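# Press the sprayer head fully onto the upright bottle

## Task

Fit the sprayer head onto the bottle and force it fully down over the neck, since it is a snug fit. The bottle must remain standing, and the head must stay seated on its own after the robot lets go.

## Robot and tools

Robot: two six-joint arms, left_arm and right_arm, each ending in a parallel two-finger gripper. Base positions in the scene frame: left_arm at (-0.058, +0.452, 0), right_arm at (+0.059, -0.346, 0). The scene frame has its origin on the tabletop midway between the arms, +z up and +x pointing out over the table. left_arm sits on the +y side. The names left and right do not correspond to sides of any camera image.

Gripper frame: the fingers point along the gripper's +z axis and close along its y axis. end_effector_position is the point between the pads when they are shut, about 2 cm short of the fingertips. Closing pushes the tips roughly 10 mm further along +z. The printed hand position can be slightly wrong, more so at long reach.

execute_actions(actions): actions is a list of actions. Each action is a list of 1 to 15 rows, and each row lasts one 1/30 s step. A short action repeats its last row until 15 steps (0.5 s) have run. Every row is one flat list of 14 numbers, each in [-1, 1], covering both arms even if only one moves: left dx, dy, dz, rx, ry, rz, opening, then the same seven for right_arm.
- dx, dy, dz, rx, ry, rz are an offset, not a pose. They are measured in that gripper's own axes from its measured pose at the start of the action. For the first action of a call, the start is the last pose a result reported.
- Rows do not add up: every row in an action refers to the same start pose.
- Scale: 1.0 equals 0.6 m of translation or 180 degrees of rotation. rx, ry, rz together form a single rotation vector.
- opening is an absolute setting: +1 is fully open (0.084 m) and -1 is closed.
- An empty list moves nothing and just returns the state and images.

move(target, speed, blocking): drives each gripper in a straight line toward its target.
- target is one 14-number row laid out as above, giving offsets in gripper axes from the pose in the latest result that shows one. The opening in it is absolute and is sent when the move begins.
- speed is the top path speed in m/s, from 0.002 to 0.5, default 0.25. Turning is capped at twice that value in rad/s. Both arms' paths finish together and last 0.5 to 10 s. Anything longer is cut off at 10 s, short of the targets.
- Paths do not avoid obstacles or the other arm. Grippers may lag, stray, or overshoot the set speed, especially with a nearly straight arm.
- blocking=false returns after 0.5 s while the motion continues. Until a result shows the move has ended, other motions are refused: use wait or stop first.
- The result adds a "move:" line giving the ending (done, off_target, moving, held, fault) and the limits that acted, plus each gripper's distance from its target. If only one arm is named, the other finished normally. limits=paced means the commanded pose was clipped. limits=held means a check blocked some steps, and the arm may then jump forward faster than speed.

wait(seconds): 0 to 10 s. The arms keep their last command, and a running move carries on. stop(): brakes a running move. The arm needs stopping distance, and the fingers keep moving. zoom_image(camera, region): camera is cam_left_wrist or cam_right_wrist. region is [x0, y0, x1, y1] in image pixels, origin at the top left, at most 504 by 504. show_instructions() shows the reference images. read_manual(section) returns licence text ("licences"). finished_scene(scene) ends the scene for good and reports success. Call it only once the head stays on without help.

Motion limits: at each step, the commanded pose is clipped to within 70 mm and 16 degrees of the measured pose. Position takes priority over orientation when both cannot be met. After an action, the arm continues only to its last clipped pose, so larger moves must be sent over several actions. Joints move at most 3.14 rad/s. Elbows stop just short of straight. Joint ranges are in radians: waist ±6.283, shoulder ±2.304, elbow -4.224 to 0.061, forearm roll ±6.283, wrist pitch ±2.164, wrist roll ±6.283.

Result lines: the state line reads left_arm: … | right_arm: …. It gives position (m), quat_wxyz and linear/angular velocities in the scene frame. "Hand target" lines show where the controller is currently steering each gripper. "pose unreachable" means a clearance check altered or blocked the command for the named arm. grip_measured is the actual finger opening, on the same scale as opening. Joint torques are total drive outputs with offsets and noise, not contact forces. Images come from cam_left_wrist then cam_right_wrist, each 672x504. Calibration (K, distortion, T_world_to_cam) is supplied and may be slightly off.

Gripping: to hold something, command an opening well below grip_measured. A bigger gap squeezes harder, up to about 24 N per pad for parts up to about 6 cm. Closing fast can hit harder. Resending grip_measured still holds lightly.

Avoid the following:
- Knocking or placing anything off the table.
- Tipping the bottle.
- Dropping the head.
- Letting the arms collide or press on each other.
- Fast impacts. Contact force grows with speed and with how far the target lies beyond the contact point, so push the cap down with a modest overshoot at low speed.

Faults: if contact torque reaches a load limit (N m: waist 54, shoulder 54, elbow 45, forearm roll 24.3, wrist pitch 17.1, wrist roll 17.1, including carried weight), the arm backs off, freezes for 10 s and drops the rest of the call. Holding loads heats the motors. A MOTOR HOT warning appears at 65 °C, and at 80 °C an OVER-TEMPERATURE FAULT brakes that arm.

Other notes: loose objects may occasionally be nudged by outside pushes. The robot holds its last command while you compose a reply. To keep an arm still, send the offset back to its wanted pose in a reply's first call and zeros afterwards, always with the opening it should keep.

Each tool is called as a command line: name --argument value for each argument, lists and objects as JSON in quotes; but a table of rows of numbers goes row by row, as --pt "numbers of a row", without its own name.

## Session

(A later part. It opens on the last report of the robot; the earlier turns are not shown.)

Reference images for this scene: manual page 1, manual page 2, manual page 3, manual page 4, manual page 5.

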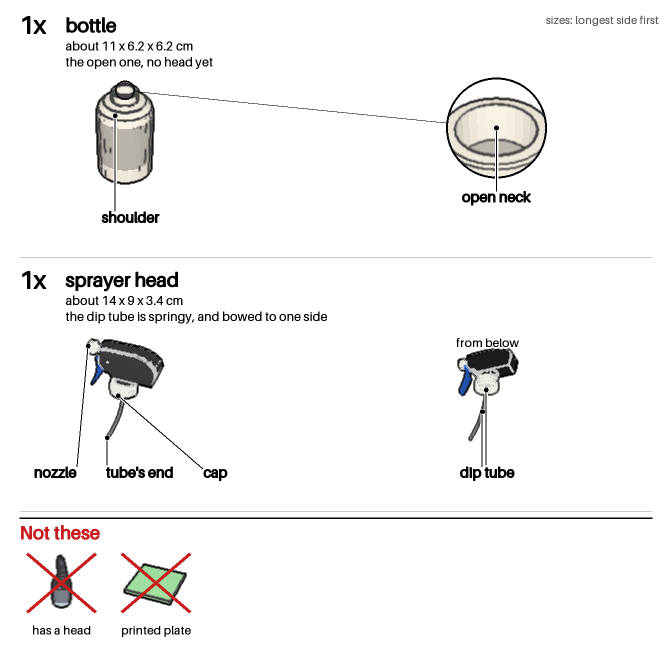

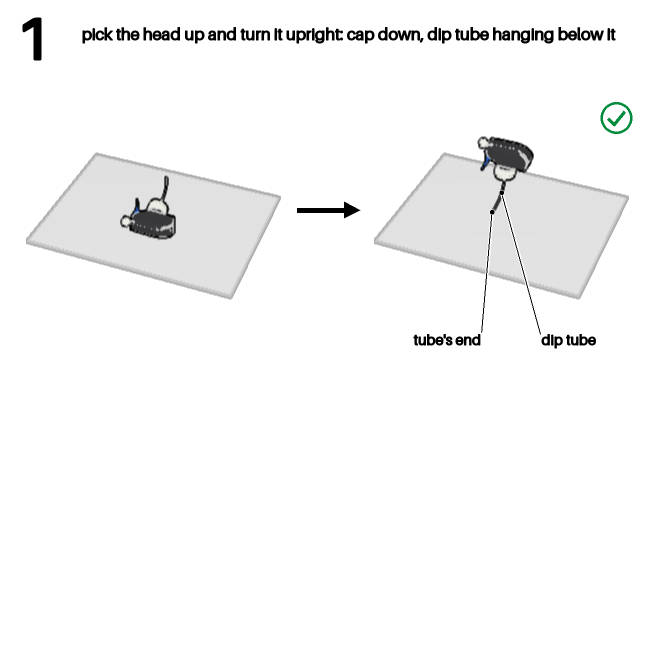

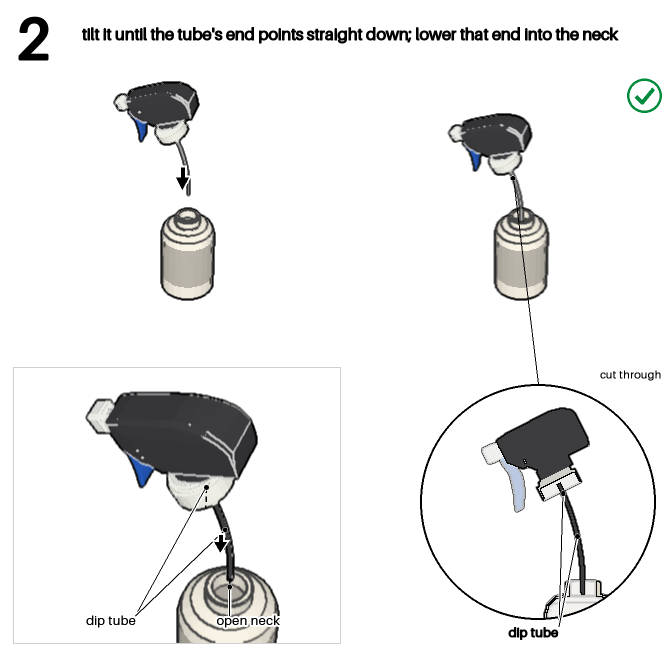

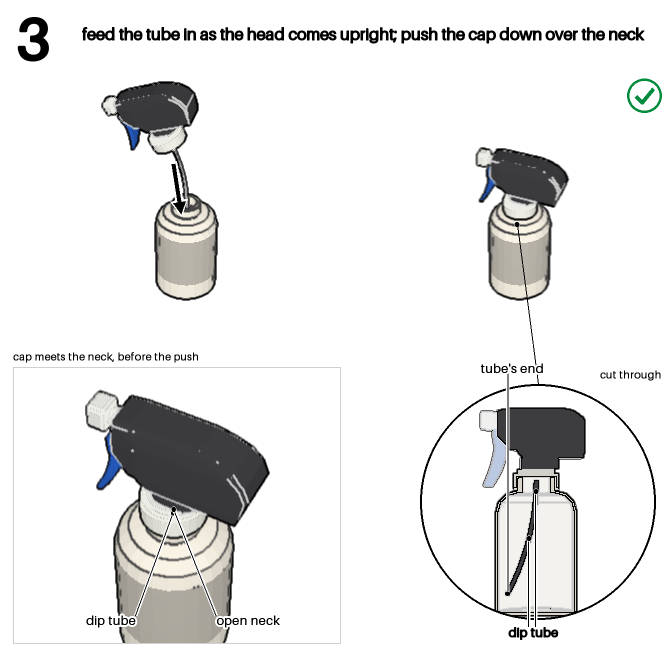

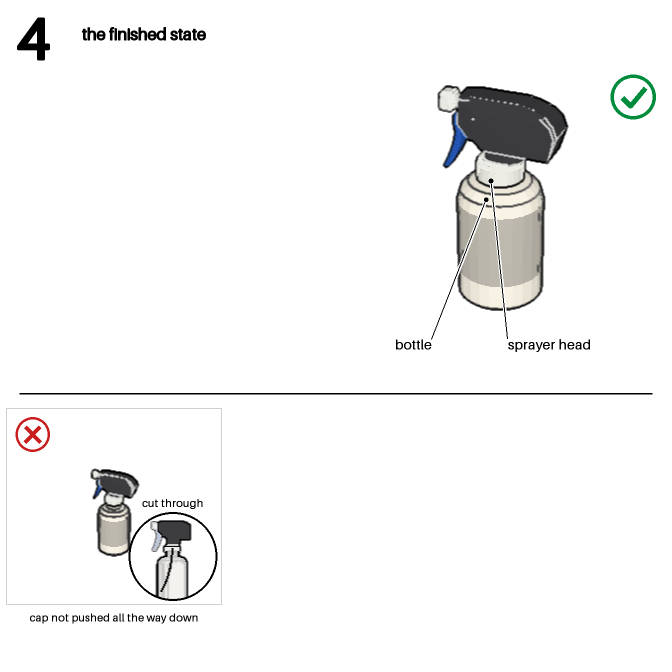

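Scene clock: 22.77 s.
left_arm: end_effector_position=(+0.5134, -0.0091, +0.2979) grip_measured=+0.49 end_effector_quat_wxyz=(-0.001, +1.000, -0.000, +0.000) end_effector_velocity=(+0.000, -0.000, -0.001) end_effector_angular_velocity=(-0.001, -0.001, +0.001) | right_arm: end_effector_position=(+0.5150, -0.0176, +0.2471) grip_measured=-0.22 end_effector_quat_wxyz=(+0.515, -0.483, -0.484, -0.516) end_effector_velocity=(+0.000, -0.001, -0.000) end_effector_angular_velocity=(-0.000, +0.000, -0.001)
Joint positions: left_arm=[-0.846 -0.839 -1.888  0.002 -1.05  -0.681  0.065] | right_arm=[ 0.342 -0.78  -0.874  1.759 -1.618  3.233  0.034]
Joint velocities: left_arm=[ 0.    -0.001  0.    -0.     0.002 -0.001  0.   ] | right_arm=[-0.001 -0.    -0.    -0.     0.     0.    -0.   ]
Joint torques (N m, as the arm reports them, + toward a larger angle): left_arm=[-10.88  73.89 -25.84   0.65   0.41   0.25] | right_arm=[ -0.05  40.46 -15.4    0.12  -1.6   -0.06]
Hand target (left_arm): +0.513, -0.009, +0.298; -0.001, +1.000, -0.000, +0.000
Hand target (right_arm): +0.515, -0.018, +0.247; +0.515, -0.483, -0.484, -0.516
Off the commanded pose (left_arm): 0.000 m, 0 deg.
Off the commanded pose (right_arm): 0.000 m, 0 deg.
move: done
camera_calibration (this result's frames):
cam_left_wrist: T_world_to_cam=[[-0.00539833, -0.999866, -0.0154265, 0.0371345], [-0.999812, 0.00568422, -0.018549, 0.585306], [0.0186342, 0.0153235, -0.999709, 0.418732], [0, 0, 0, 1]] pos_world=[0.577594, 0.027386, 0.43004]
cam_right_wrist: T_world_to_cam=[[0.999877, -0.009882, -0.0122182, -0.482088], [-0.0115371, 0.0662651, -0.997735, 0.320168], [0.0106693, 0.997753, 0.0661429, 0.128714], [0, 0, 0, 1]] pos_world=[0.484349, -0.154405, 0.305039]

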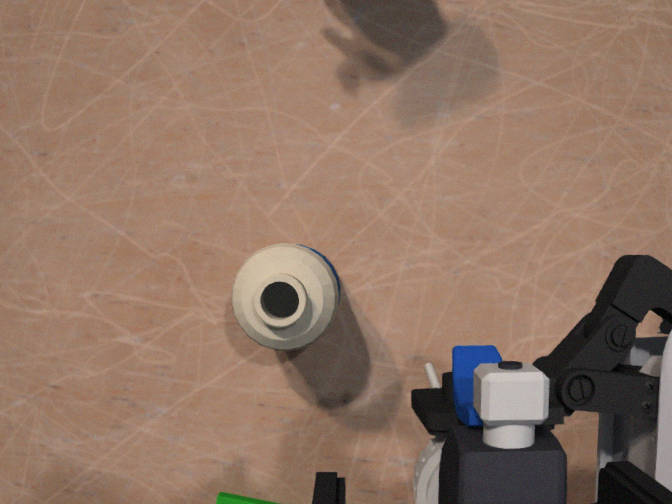

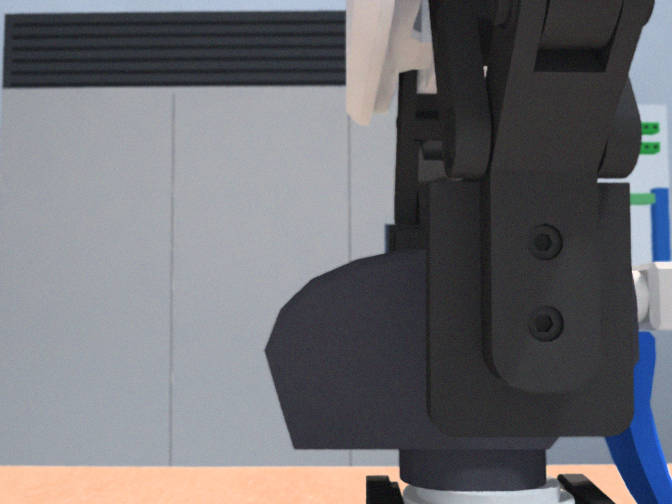

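move --target '[0,0.003,0.005,0,0,0,0.5,0,0,0,0,0,0,-1]' --speed 0.05

move --target '[0,0,0,0,0,0,-1,0,0,0,0,0,0,-1]'

move --target '[0,0,0,0,0,0,-1,0,0,0,0,0,0,-0.02]'

move --target '[0,0,0,0,0,0,-1,0,0,-0.15,0,0,0,-0.02]' --speed 0.12

move --target '[0.04,-0.113,0.08,0,0,0,-1,-0.21,0.12,-0.05,0,-0.02,0,1]' --speed 0.12

Scene clock: 24.13 s.
left_arm: end_effector_position=(+0.5134, -0.0109, +0.2949) grip_measured=+0.49 end_effector_quat_wxyz=(-0.001, +1.000, -0.000, +0.000) end_effector_velocity=(-0.000, -0.000, -0.001) end_effector_angular_velocity=(+0.000, +0.001, -0.000) | right_arm: end_effector_position=(+0.5150, -0.0176, +0.2471) grip_measured=-0.22 end_effector_quat_wxyz=(+0.515, -0.483, -0.484, -0.516) end_effector_velocity=(+0.000, +0.000, +0.000) end_effector_angular_velocity=(+0.000, -0.000, +0.000)
Joint positions: left_arm=[-0.848 -0.845 -1.891  0.002 -1.047 -0.683  0.065] | right_arm=[ 0.342 -0.78  -0.874  1.759 -1.618  3.233  0.034]
Joint velocities: left_arm=[-0.    -0.001  0.    -0.    -0.     0.     0.   ] | right_arm=[ 0.  0.  0.  0. -0.  0.  0.]
Joint torques (N m, as the arm reports them, + toward a larger angle): left_arm=[ -9.41  75.38 -25.02   1.79   0.63   0.28] | right_arm=[ -0.11  41.71 -15.38   0.04  -1.6    0.04]
Hand target (left_arm): +0.513, -0.011, +0.295; -0.001, +1.000, -0.000, +0.000
Hand target (right_arm): +0.515, -0.018, +0.247; +0.515, -0.483, -0.484, -0.516
Off the commanded pose (left_arm): 0.000 m, 0 deg.
Off the commanded pose (right_arm): 0.000 m, 0 deg.
move: done
camera_calibration (this result's frames):
cam_left_wrist: T_world_to_cam=[[-0.00539796, -0.999867, -0.015407, 0.0352996], [-0.999812, 0.00568366, -0.0185605, 0.585269], [0.0186456, 0.0153039, -0.999709, 0.415781], [0, 0, 0, 1]] pos_world=[0.577597, 0.0256054, 0.427067]
cam_right_wrist: T_world_to_cam=[[0.999877, -0.00988188, -0.0122185, -0.482088], [-0.0115374, 0.0662652, -0.997735, 0.320168], [0.0106692, 0.997753, 0.066143, 0.128714], [0, 0, 0, 1]] pos_world=[0.484349, -0.154405, 0.305039]

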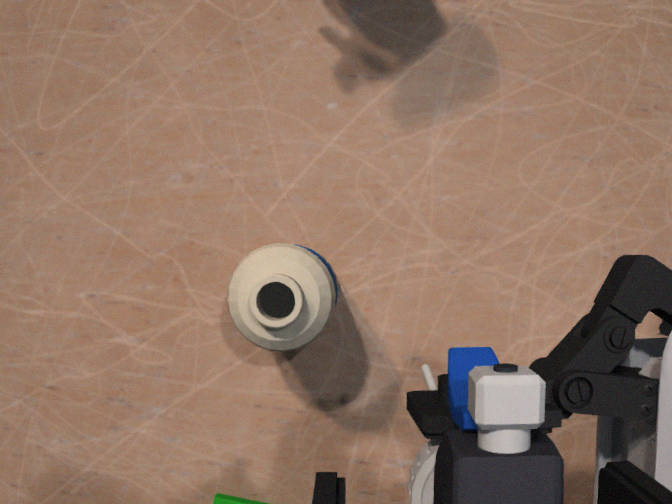

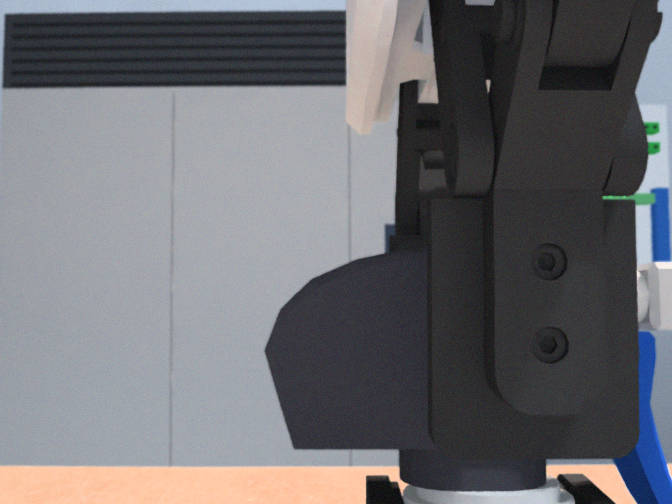

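Scene clock: 24.63 s.
left_arm: end_effector_position=(+0.5134, -0.0110, +0.2950) grip_measured=-0.40 end_effector_quat_wxyz=(-0.001, +1.000, -0.000, +0.000) end_effector_velocity=(+0.000, +0.000, -0.000) end_effector_angular_velocity=(-0.000, -0.000, -0.001) | right_arm: end_effector_position=(+0.5150, -0.0175, +0.2471) grip_measured=-0.22 end_effector_quat_wxyz=(+0.515, -0.483, -0.484, -0.516) end_effector_velocity=(-0.000, +0.000, +0.000) end_effector_angular_velocity=(+0.000, -0.000, +0.001)
Joint positions: left_arm=[-0.848 -0.844 -1.891  0.002 -1.046 -0.683  0.027] | right_arm=[ 0.342 -0.78  -0.874  1.759 -1.618  3.233  0.034]
Joint velocities: left_arm=[0.    0.    0.001 0.    0.001 0.001 0.   ] | right_arm=[ 0.  0.  0. -0. -0. -0. -0.]
Joint torques (N m, as the arm reports them, + toward a larger angle): left_arm=[ -8.87  74.62 -25.11   2.71   0.16   0.07] | right_arm=[ -0.45  41.2  -14.87   0.16  -1.85  -0.1 ]
Hand target (left_arm): +0.513, -0.011, +0.295; -0.001, +1.000, -0.000, +0.000
Hand target (right_arm): +0.515, -0.018, +0.247; +0.515, -0.483, -0.484, -0.516
Off the commanded pose (left_arm): 0.000 m, 0 deg.
Off the commanded pose (right_arm): 0.000 m, 0 deg.
move: done
camera_calibration (this result's frames):
cam_left_wrist: T_world_to_cam=[[-0.00547857, -0.999872, -0.0150521, 0.0350801], [-0.999806, 0.00576215, -0.0188616, 0.585379], [0.0189459, 0.0149459, -0.999709, 0.415702], [0, 0, 0, 1]] pos_world=[0.577582, 0.0254896, 0.42715]
cam_right_wrist: T_world_to_cam=[[0.999877, -0.00982543, -0.0122061, -0.482081], [-0.0115302, 0.0661329, -0.997744, 0.320131], [0.0106105, 0.997762, 0.0660115, 0.128739], [0, 0, 0, 1]] pos_world=[0.484347, -0.154359, 0.305026]

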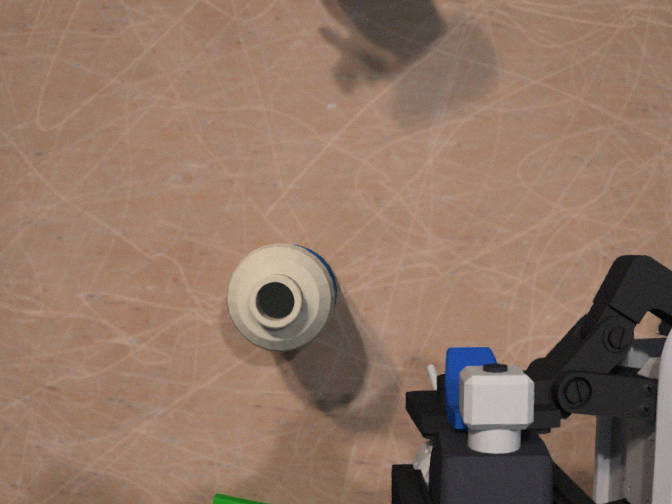

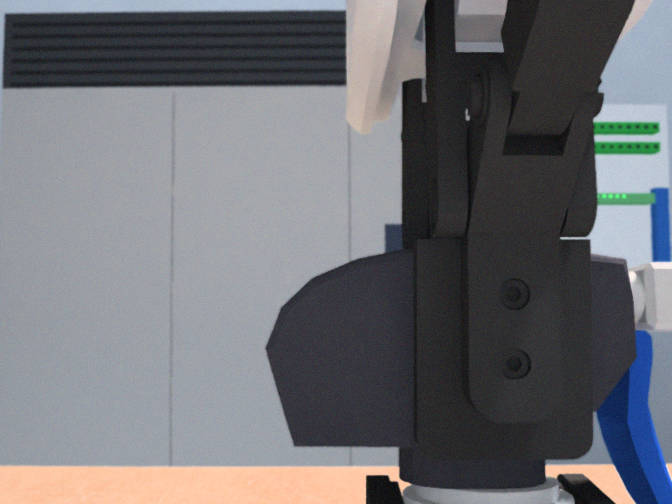

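Scene clock: 25.13 s.
left_arm: end_effector_position=(+0.5134, -0.0110, +0.2950) grip_measured=-0.40 end_effector_quat_wxyz=(-0.001, +1.000, -0.000, +0.000) end_effector_velocity=(+0.000, -0.000, +0.000) end_effector_angular_velocity=(-0.001, -0.001, -0.001) | right_arm: end_effector_position=(+0.5150, -0.0175, +0.2471) grip_measured=-0.03 end_effector_quat_wxyz=(+0.515, -0.483, -0.484, -0.516) end_effector_velocity=(-0.000, +0.000, -0.000) end_effector_angular_velocity=(-0.000, -0.001, +0.000)
Joint positions: left_arm=[-0.848 -0.844 -1.891  0.002 -1.046 -0.683  0.027] | right_arm=[ 0.342 -0.78  -0.874  1.759 -1.618  3.233  0.043]
Joint velocities: left_arm=[-0.     0.    -0.    -0.     0.001  0.001  0.   ] | right_arm=[ 0. -0. -0. -0.  0. -0.  0.]
Joint torques (N m, as the arm reports them, + toward a larger angle): left_arm=[-10.15  73.08 -24.5    1.23   0.5   -0.09] | right_arm=[ -0.18  41.08 -14.89  -0.01  -1.59  -0.07]
Hand target (left_arm): +0.513, -0.011, +0.295; -0.001, +1.000, -0.000, +0.000
Hand target (right_arm): +0.515, -0.018, +0.247; +0.515, -0.483, -0.484, -0.516
Off the commanded pose (left_arm): 0.000 m, 0 deg.
Off the commanded pose (right_arm): 0.000 m, 0 deg.
move: done
camera_calibration (this result's frames):
cam_left_wrist: T_world_to_cam=[[-0.00545721, -0.99987, -0.0151496, 0.0351393], [-0.999807, 0.00574138, -0.0187778, 0.585347], [0.0188623, 0.0150442, -0.999709, 0.415724], [0, 0, 0, 1]] pos_world=[0.577585, 0.0255198, 0.427127]
cam_right_wrist: T_world_to_cam=[[0.999877, -0.00983971, -0.0122053, -0.482085], [-0.0115279, 0.0661806, -0.997741, 0.320143], [0.0106252, 0.997759, 0.0660591, 0.12873], [0, 0, 0, 1]] pos_world=[0.484348, -0.154372, 0.305032]

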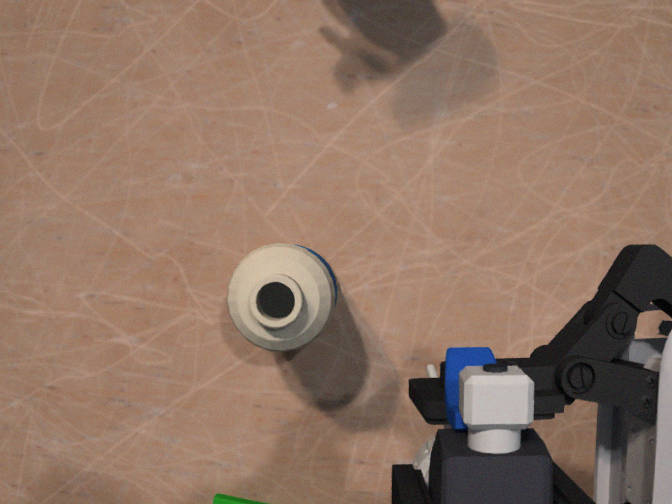

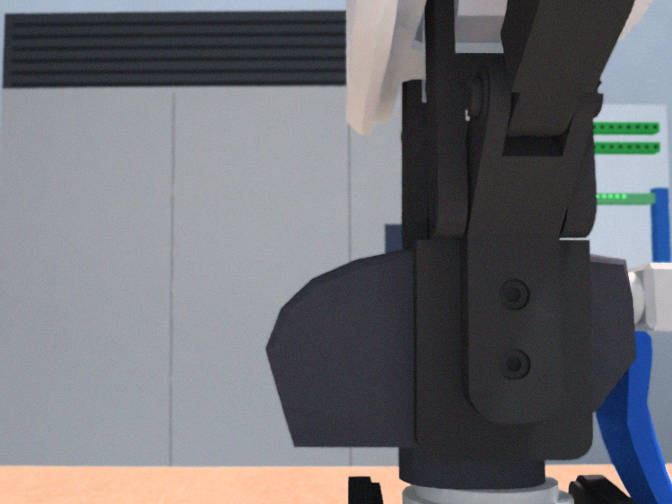

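Scene clock: 26.27 s.
left_arm: end_effector_position=(+0.5134, -0.0110, +0.2950) grip_measured=-0.40 end_effector_quat_wxyz=(-0.001, +1.000, -0.000, +0.000) end_effector_velocity=(+0.000, -0.000, +0.000) end_effector_angular_velocity=(-0.001, -0.002, -0.001) | right_arm: end_effector_position=(+0.5151, -0.1073, +0.2411) grip_measured=-0.03 end_effector_quat_wxyz=(+0.515, -0.483, -0.484, -0.516) end_effector_velocity=(-0.000, -0.001, -0.000) end_effector_angular_velocity=(-0.000, -0.000, +0.002)
Joint positions: left_arm=[-0.848 -0.844 -1.891  0.002 -1.046 -0.683  0.027] | right_arm=[ 0.147 -0.786 -0.858  1.563 -1.635  3.212  0.043]
Joint velocities: left_arm=[ 0.     0.001  0.     0.001  0.001  0.001 -0.   ] | right_arm=[-0.001  0.    -0.    -0.003 -0.     0.     0.   ]
Joint torques (N m, as the arm reports them, + toward a larger angle): left_arm=[ -7.65  76.14 -26.07   1.45   0.49   0.15] | right_arm=[  1.11  42.37 -14.33  -0.01  -1.59  -0.19]
Hand target (left_arm): +0.513, -0.011, +0.295; -0.001, +1.000, -0.000, +0.000
Hand target (right_arm): +0.515, -0.108, +0.241; +0.515, -0.484, -0.484, -0.516
Off the commanded pose (left_arm): 0.000 m, 0 deg.
Off the commanded pose (right_arm): 0.000 m, 0 deg.
move: done
camera_calibration (this result's frames):
cam_left_wrist: T_world_to_cam=[[-0.00545729, -0.99987, -0.0151495, 0.0351392], [-0.999807, 0.00574146, -0.0187778, 0.585347], [0.0188624, 0.0150441, -0.999709, 0.415724], [0, 0, 0, 1]] pos_world=[0.577585, 0.0255197, 0.427127]
cam_right_wrist: T_world_to_cam=[[0.999881, -0.00964508, -0.0120595, -0.483189], [-0.0114049, 0.065262, -0.997803, 0.319935], [0.0104109, 0.997822, 0.0651442, 0.219008], [0, 0, 0, 1]] pos_world=[0.4845, -0.244071, 0.299138]

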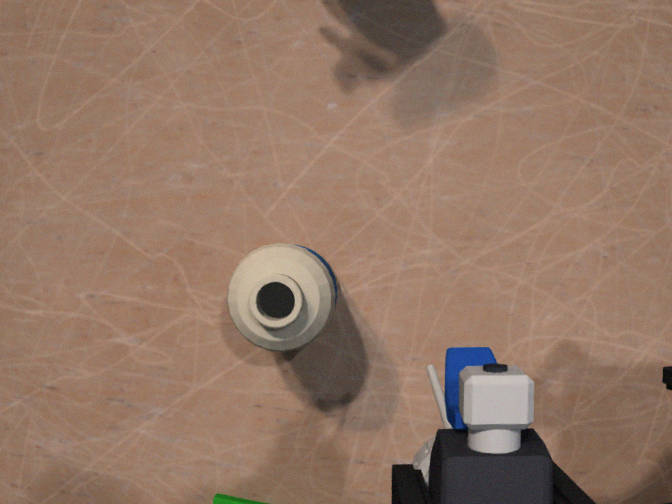

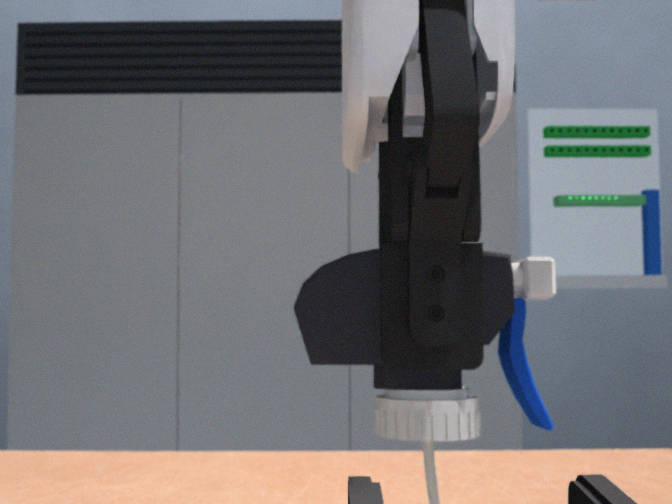

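Scene clock: 27.90 s.
left_arm: end_effector_position=(+0.5371, +0.0568, +0.2471) grip_measured=-0.40 end_effector_quat_wxyz=(-0.001, +1.000, -0.000, +0.000) end_effector_velocity=(+0.000, +0.001, -0.001) end_effector_angular_velocity=(+0.000, +0.001, +0.001) | right_arm: end_effector_position=(+0.5876, -0.1291, +0.1138) grip_measured=+1.00 end_effector_quat_wxyz=(+0.500, -0.499, -0.500, -0.501) end_effector_velocity=(+0.001, -0.000, -0.001) end_effector_angular_velocity=(-0.000, +0.001, -0.001)
Joint positions: left_arm=[-0.753 -0.818 -1.737  0.002 -0.919 -0.588  0.027] | right_arm=[ 0.106 -1.132 -1.194  1.519 -1.575  3.201  0.084]
Joint velocities: left_arm=[ 0.001 -0.001  0.001 -0.001  0.001  0.    -0.   ] | right_arm=[-0.    -0.003 -0.003  0.     0.     0.001  0.   ]
Joint torques (N m, as the arm reports them, + toward a larger angle): left_arm=[ -7.16  72.72 -24.96   0.55   0.63  -0.03] | right_arm=[  0.41  47.   -14.45   0.06  -1.61  -0.1 ]
Hand target (left_arm): +0.537, +0.057, +0.247; -0.001, +1.000, -0.000, +0.000
Hand target (right_arm): +0.588, -0.129, +0.114; +0.500, -0.500, -0.500, -0.501
Off the commanded pose (left_arm): 0.000 m, 0 deg.
Off the commanded pose (right_arm): 0.000 m, 0 deg.
move: done
camera_calibration (this result's frames):
cam_left_wrist: T_world_to_cam=[[-0.00571113, -0.999867, -0.0152935, 0.102548], [-0.999802, 0.00600073, -0.0189578, 0.607845], [0.019047, 0.0151822, -0.999703, 0.366334], [0, 0, 0, 1]] pos_world=[0.601333, 0.0933254, 0.379317]
cam_right_wrist: T_world_to_cam=[[0.99988, -0.0106372, -0.0112265, -0.557614], [-0.0112019, 0.00237509, -0.999934, 0.18724], [0.0106632, 0.999941, 0.00225565, 0.255549], [0, 0, 0, 1]] pos_world=[0.55692, -0.26191, 0.180391]

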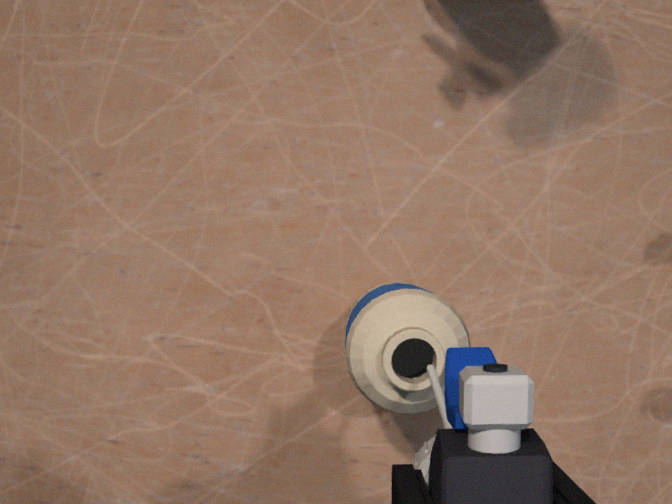

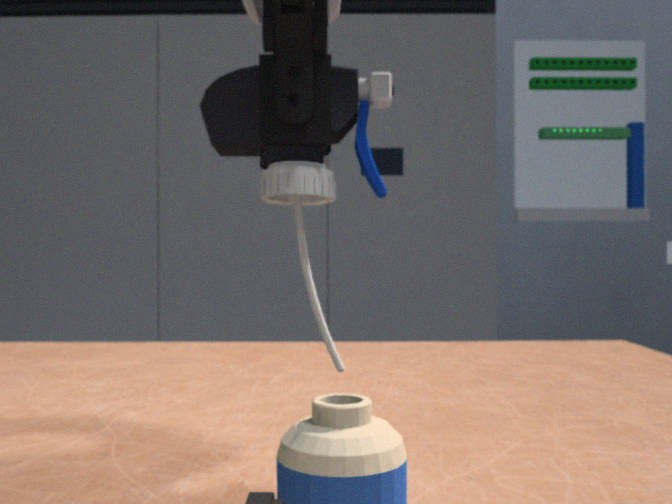

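move --target '[0,-0.006,0.047,0,0,0,-1,0,0,0,0,0,0,1]' --speed 0.04

move --target '[0.035,0.006,0.095,0,0,0,-1,0,0,0,0,0,0,1]' --speed 0.04

Scene clock: 29.23 s.
left_arm: end_effector_position=(+0.5371, +0.0604, +0.2191) grip_measured=-0.40 end_effector_quat_wxyz=(-0.001, +1.000, -0.000, +0.001) end_effector_velocity=(+0.001, -0.001, +0.001) end_effector_angular_velocity=(-0.002, -0.003, +0.000) | right_arm: end_effector_position=(+0.5876, -0.1291, +0.1138) grip_measured=+1.00 end_effector_quat_wxyz=(+0.500, -0.499, -0.500, -0.501) end_effector_velocity=(+0.000, +0.000, +0.000) end_effector_angular_velocity=(-0.000, -0.000, -0.000)
Joint positions: left_arm=[-0.749 -0.839 -1.707  0.002 -0.868 -0.584  0.027] | right_arm=[ 0.106 -1.132 -1.194  1.519 -1.575  3.201  0.084]
Joint velocities: left_arm=[ 0.    -0.    -0.001  0.     0.002 -0.001 -0.   ] | right_arm=[ 0.001  0.     0.     0.001  0.    -0.     0.   ]
Joint torques (N m, as the arm reports them, + toward a larger angle): left_arm=[ -9.89  72.16 -26.01   1.13   0.57   0.18] | right_arm=[ -0.21  47.84 -13.86   0.21  -1.57  -0.12]
Hand target (left_arm): +0.537, +0.060, +0.219; -0.001, +1.000, -0.000, +0.000
Hand target (right_arm): +0.588, -0.129, +0.114; +0.500, -0.499, -0.500, -0.501
Off the commanded pose (left_arm): 0.000 m, 0 deg.
Off the commanded pose (right_arm): 0.000 m, 0 deg.
move: done
camera_calibration (this result's frames):
cam_left_wrist: T_world_to_cam=[[-0.00577122, -0.999868, -0.0151768, 0.105711], [-0.999799, 0.00606058, -0.0190893, 0.607321], [0.0191788, 0.0150636, -0.999703, 0.33819], [0, 0, 0, 1]] pos_world=[0.601323, 0.0969218, 0.351287]
cam_right_wrist: T_world_to_cam=[[0.99988, -0.0106374, -0.011228, -0.557614], [-0.0112033, 0.00237462, -0.999934, 0.18724], [0.0106633, 0.999941, 0.00225516, 0.255549], [0, 0, 0, 1]] pos_world=[0.55692, -0.26191, 0.18039]

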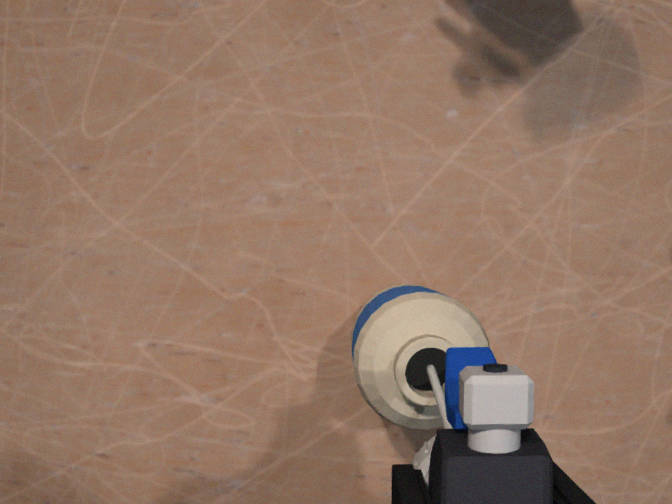

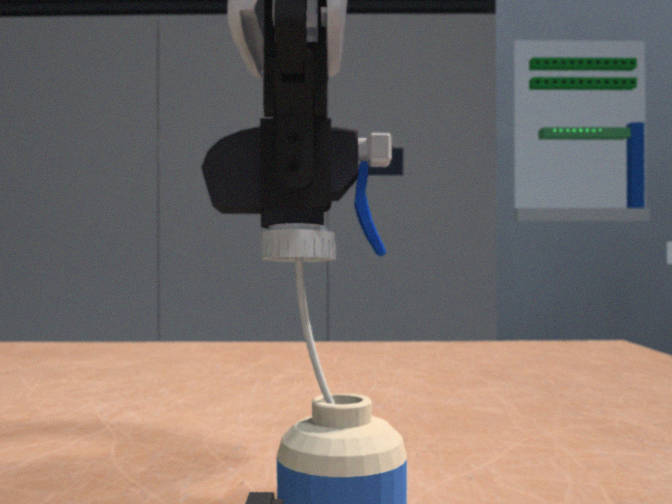

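Scene clock: 31.07 s.
left_arm: end_effector_position=(+0.5581, +0.0570, +0.1622) grip_measured=-0.40 end_effector_quat_wxyz=(-0.001, +1.000, -0.000, +0.001) end_effector_velocity=(+0.000, -0.000, -0.001) end_effector_angular_velocity=(+0.000, +0.001, -0.000) | right_arm: end_effector_position=(+0.5876, -0.1291, +0.1138) grip_measured=+1.00 end_effector_quat_wxyz=(+0.500, -0.499, -0.500, -0.501) end_effector_velocity=(+0.000, -0.001, +0.000) end_effector_angular_velocity=(-0.000, -0.000, -0.000)
Joint positions: left_arm=[-0.737 -0.956 -1.772  0.002 -0.816 -0.572  0.027] | right_arm=[ 0.106 -1.132 -1.194  1.519 -1.575  3.201  0.084]
Joint velocities: left_arm=[ 0.    -0.002 -0.001 -0.    -0.001  0.    -0.   ] | right_arm=[-0.002  0.     0.    -0.002 -0.     0.     0.   ]
Joint torques (N m, as the arm reports them, + toward a larger angle): left_arm=[ -8.3   76.93 -24.68   1.22   0.65   0.03] | right_arm=[  0.73  45.9  -13.91   0.06  -1.57   0.03]
Hand target (left_arm): +0.558, +0.057, +0.162; -0.001, +1.000, -0.000, +0.000
Hand target (right_arm): +0.588, -0.129, +0.114; +0.500, -0.499, -0.500, -0.501
Off the commanded pose (left_arm): 0.000 m, 0 deg.
Off the commanded pose (right_arm): 0.000 m, 0 deg.
move: done
camera_calibration (this result's frames):
cam_left_wrist: T_world_to_cam=[[-0.00583214, -0.999869, -0.0150799, 0.101522], [-0.999796, 0.00612179, -0.0192332, 0.627213], [0.019323, 0.0149647, -0.999701, 0.280893], [0, 0, 0, 1]] pos_world=[0.62225, 0.0934653, 0.294404]
cam_right_wrist: T_world_to_cam=[[0.99988, -0.0106373, -0.011228, -0.557614], [-0.0112033, 0.00237463, -0.999934, 0.18724], [0.0106633, 0.999941, 0.00225518, 0.255549], [0, 0, 0, 1]] pos_world=[0.55692, -0.26191, 0.18039]

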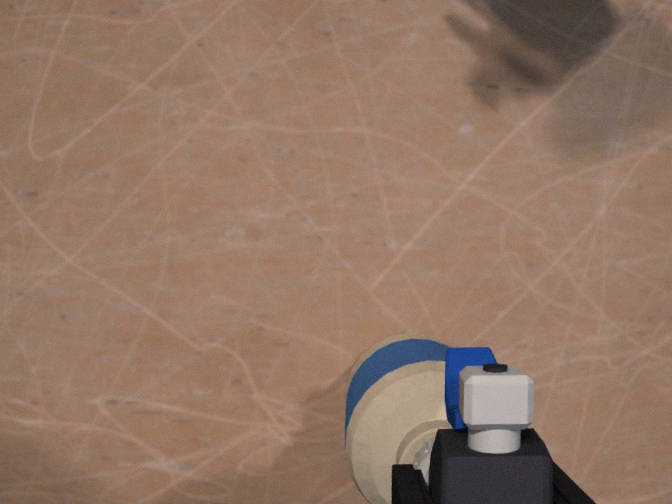

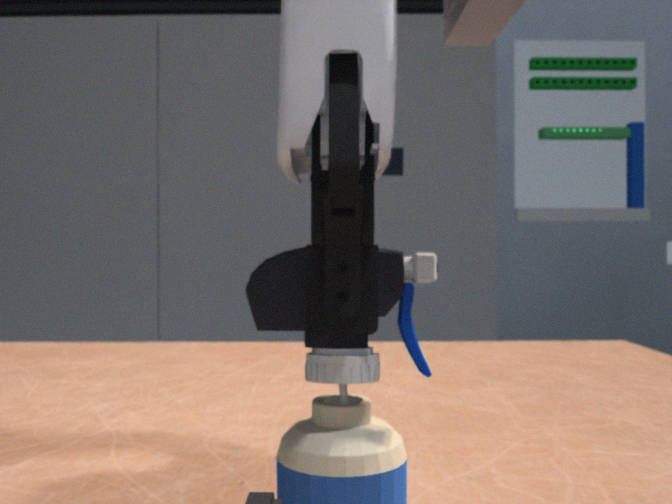

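move --target '[0,-0.0035,0.01,0,0,0,-1,0,0,0,0,0,0,1]' --speed 0.02

move --target '[0,0,0.013,0,0,0,-1,0,0,0,0,0,0,1]' --speed 0.012

Scene clock: 32.13 s.
left_arm: end_effector_position=(+0.5581, +0.0590, +0.1563) grip_measured=-0.40 end_effector_quat_wxyz=(-0.001, +1.000, -0.000, +0.001) end_effector_velocity=(+0.000, -0.000, +0.000) end_effector_angular_velocity=(-0.001, -0.001, -0.000) | right_arm: end_effector_position=(+0.5876, -0.1291, +0.1138) grip_measured=+1.00 end_effector_quat_wxyz=(+0.500, -0.499, -0.500, -0.501) end_effector_velocity=(-0.000, +0.000, -0.000) end_effector_angular_velocity=(-0.000, +0.000, +0.000)
Joint positions: left_arm=[-0.734 -0.96  -1.765  0.002 -0.805 -0.57   0.027] | right_arm=[ 0.106 -1.132 -1.194  1.519 -1.575  3.201  0.084]
Joint velocities: left_arm=[ 0.     0.     0.    -0.     0.001  0.     0.   ] | right_arm=[ 0.001 -0.    -0.     0.     0.     0.    -0.   ]
Joint torques (N m, as the arm reports them, + toward a larger angle): left_arm=[ -9.61  75.4  -23.87   1.73   0.55   0.06] | right_arm=[ -1.19  46.4  -13.42   0.37  -1.67  -0.03]
Hand target (left_arm): +0.558, +0.059, +0.156; -0.001, +1.000, -0.000, +0.001
Hand target (right_arm): +0.588, -0.129, +0.114; +0.500, -0.499, -0.500, -0.501
Off the commanded pose (left_arm): 0.000 m, 0 deg.
Off the commanded pose (right_arm): 0.000 m, 0 deg.
move: done
camera_calibration (this result's frames):
cam_left_wrist: T_world_to_cam=[[-0.00584084, -0.999869, -0.0150914, 0.103527], [-0.999797, 0.00613039, -0.0192123, 0.62707], [0.0193023, 0.0149761, -0.999702, 0.274928], [0, 0, 0, 1]] pos_world=[0.62224, 0.0955515, 0.288456]
cam_right_wrist: T_world_to_cam=[[0.99988, -0.0106372, -0.011228, -0.557614], [-0.0112033, 0.0023747, -0.999934, 0.18724], [0.0106632, 0.999941, 0.00225524, 0.255549], [0, 0, 0, 1]] pos_world=[0.55692, -0.26191, 0.18039]

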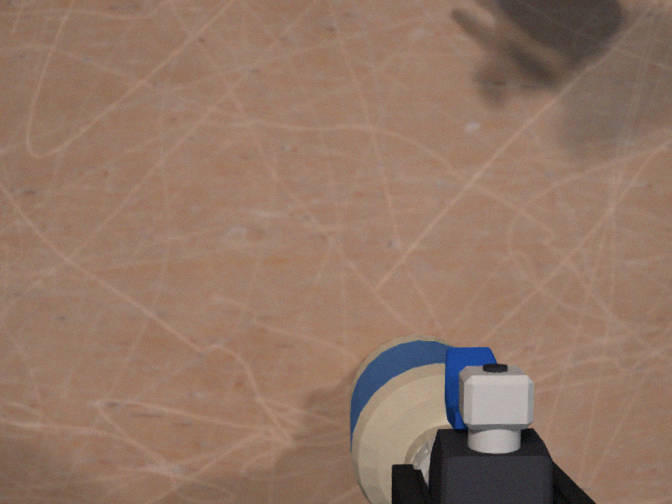

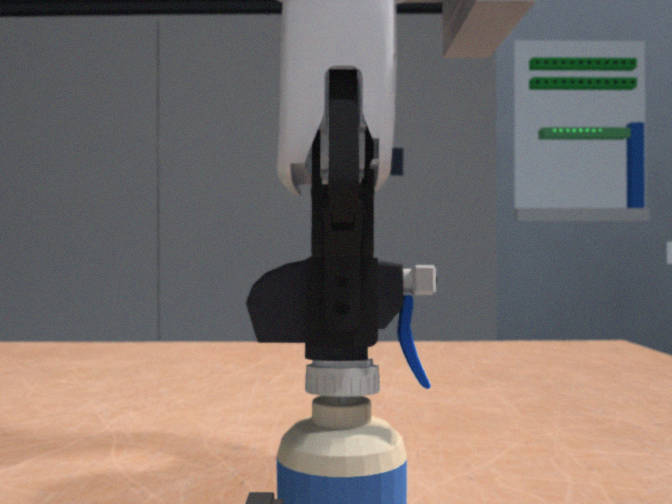

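Scene clock: 33.00 s.
left_arm: end_effector_position=(+0.5580, +0.0591, +0.1485) grip_measured=-0.42 end_effector_quat_wxyz=(-0.001, +1.000, -0.000, +0.001) end_effector_velocity=(-0.000, +0.001, -0.001) end_effector_angular_velocity=(+0.001, +0.001, -0.000) | right_arm: end_effector_position=(+0.5876, -0.1291, +0.1138) grip_measured=+1.00 end_effector_quat_wxyz=(+0.500, -0.499, -0.500, -0.501) end_effector_velocity=(-0.000, +0.000, +0.000) end_effector_angular_velocity=(+0.000, +0.000, +0.000)
Joint positions: left_arm=[-0.734 -0.969 -1.763  0.002 -0.794 -0.57   0.026] | right_arm=[ 0.106 -1.132 -1.194  1.519 -1.575  3.201  0.084]
Joint velocities: left_arm=[ 0.    -0.001  0.001  0.     0.     0.     0.   ] | right_arm=[ 0. -0.  0.  0. -0.  0. -0.]
Joint torques (N m, as the arm reports them, + toward a larger angle): left_arm=[ -9.71  78.68 -22.57   1.42   0.77  -0.06] | right_arm=[ -0.22  47.43 -14.12  -0.42  -1.66  -0.03]
Hand target (left_arm): +0.558, +0.059, +0.148; -0.001, +1.000, -0.000, +0.001
Hand target (right_arm): +0.588, -0.129, +0.114; +0.500, -0.499, -0.500, -0.501
Off the commanded pose (left_arm): 0.000 m, 0 deg.
Off the commanded pose (right_arm): 0.000 m, 0 deg.
move: done
camera_calibration (this result's frames):
cam_left_wrist: T_world_to_cam=[[-0.00585021, -0.999869, -0.0151033, 0.103433], [-0.999797, 0.00613929, -0.0191659, 0.626886], [0.0192561, 0.0149881, -0.999702, 0.267138], [0, 0, 0, 1]] pos_world=[0.62222, 0.0955669, 0.280636]
cam_right_wrist: T_world_to_cam=[[0.99988, -0.0106373, -0.0112278, -0.557614], [-0.0112031, 0.00237478, -0.999934, 0.18724], [0.0106633, 0.999941, 0.00225533, 0.255549], [0, 0, 0, 1]] pos_world=[0.55692, -0.26191, 0.18039]

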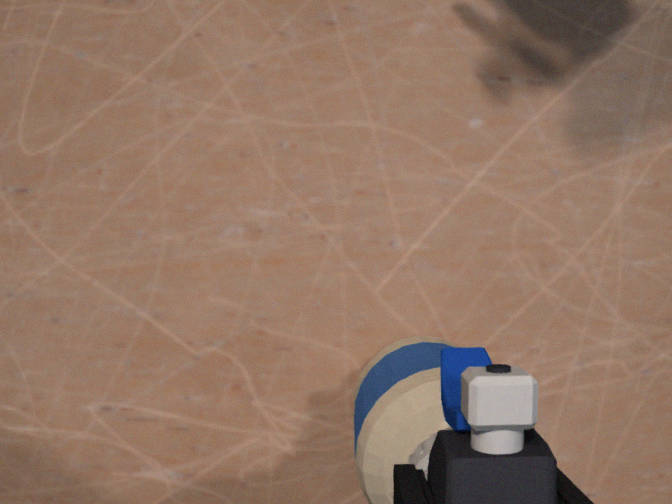

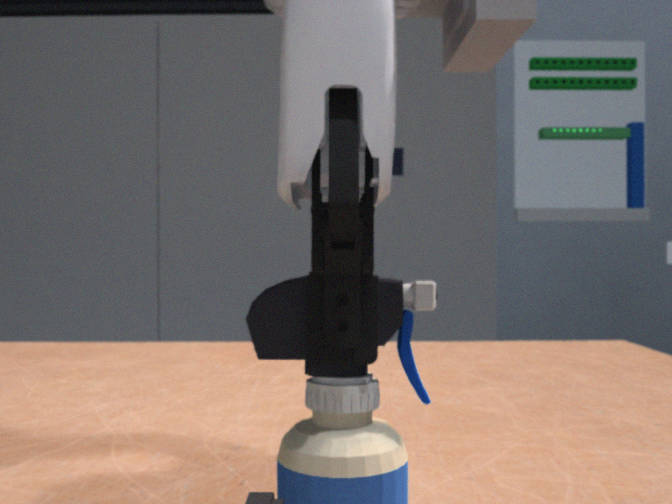

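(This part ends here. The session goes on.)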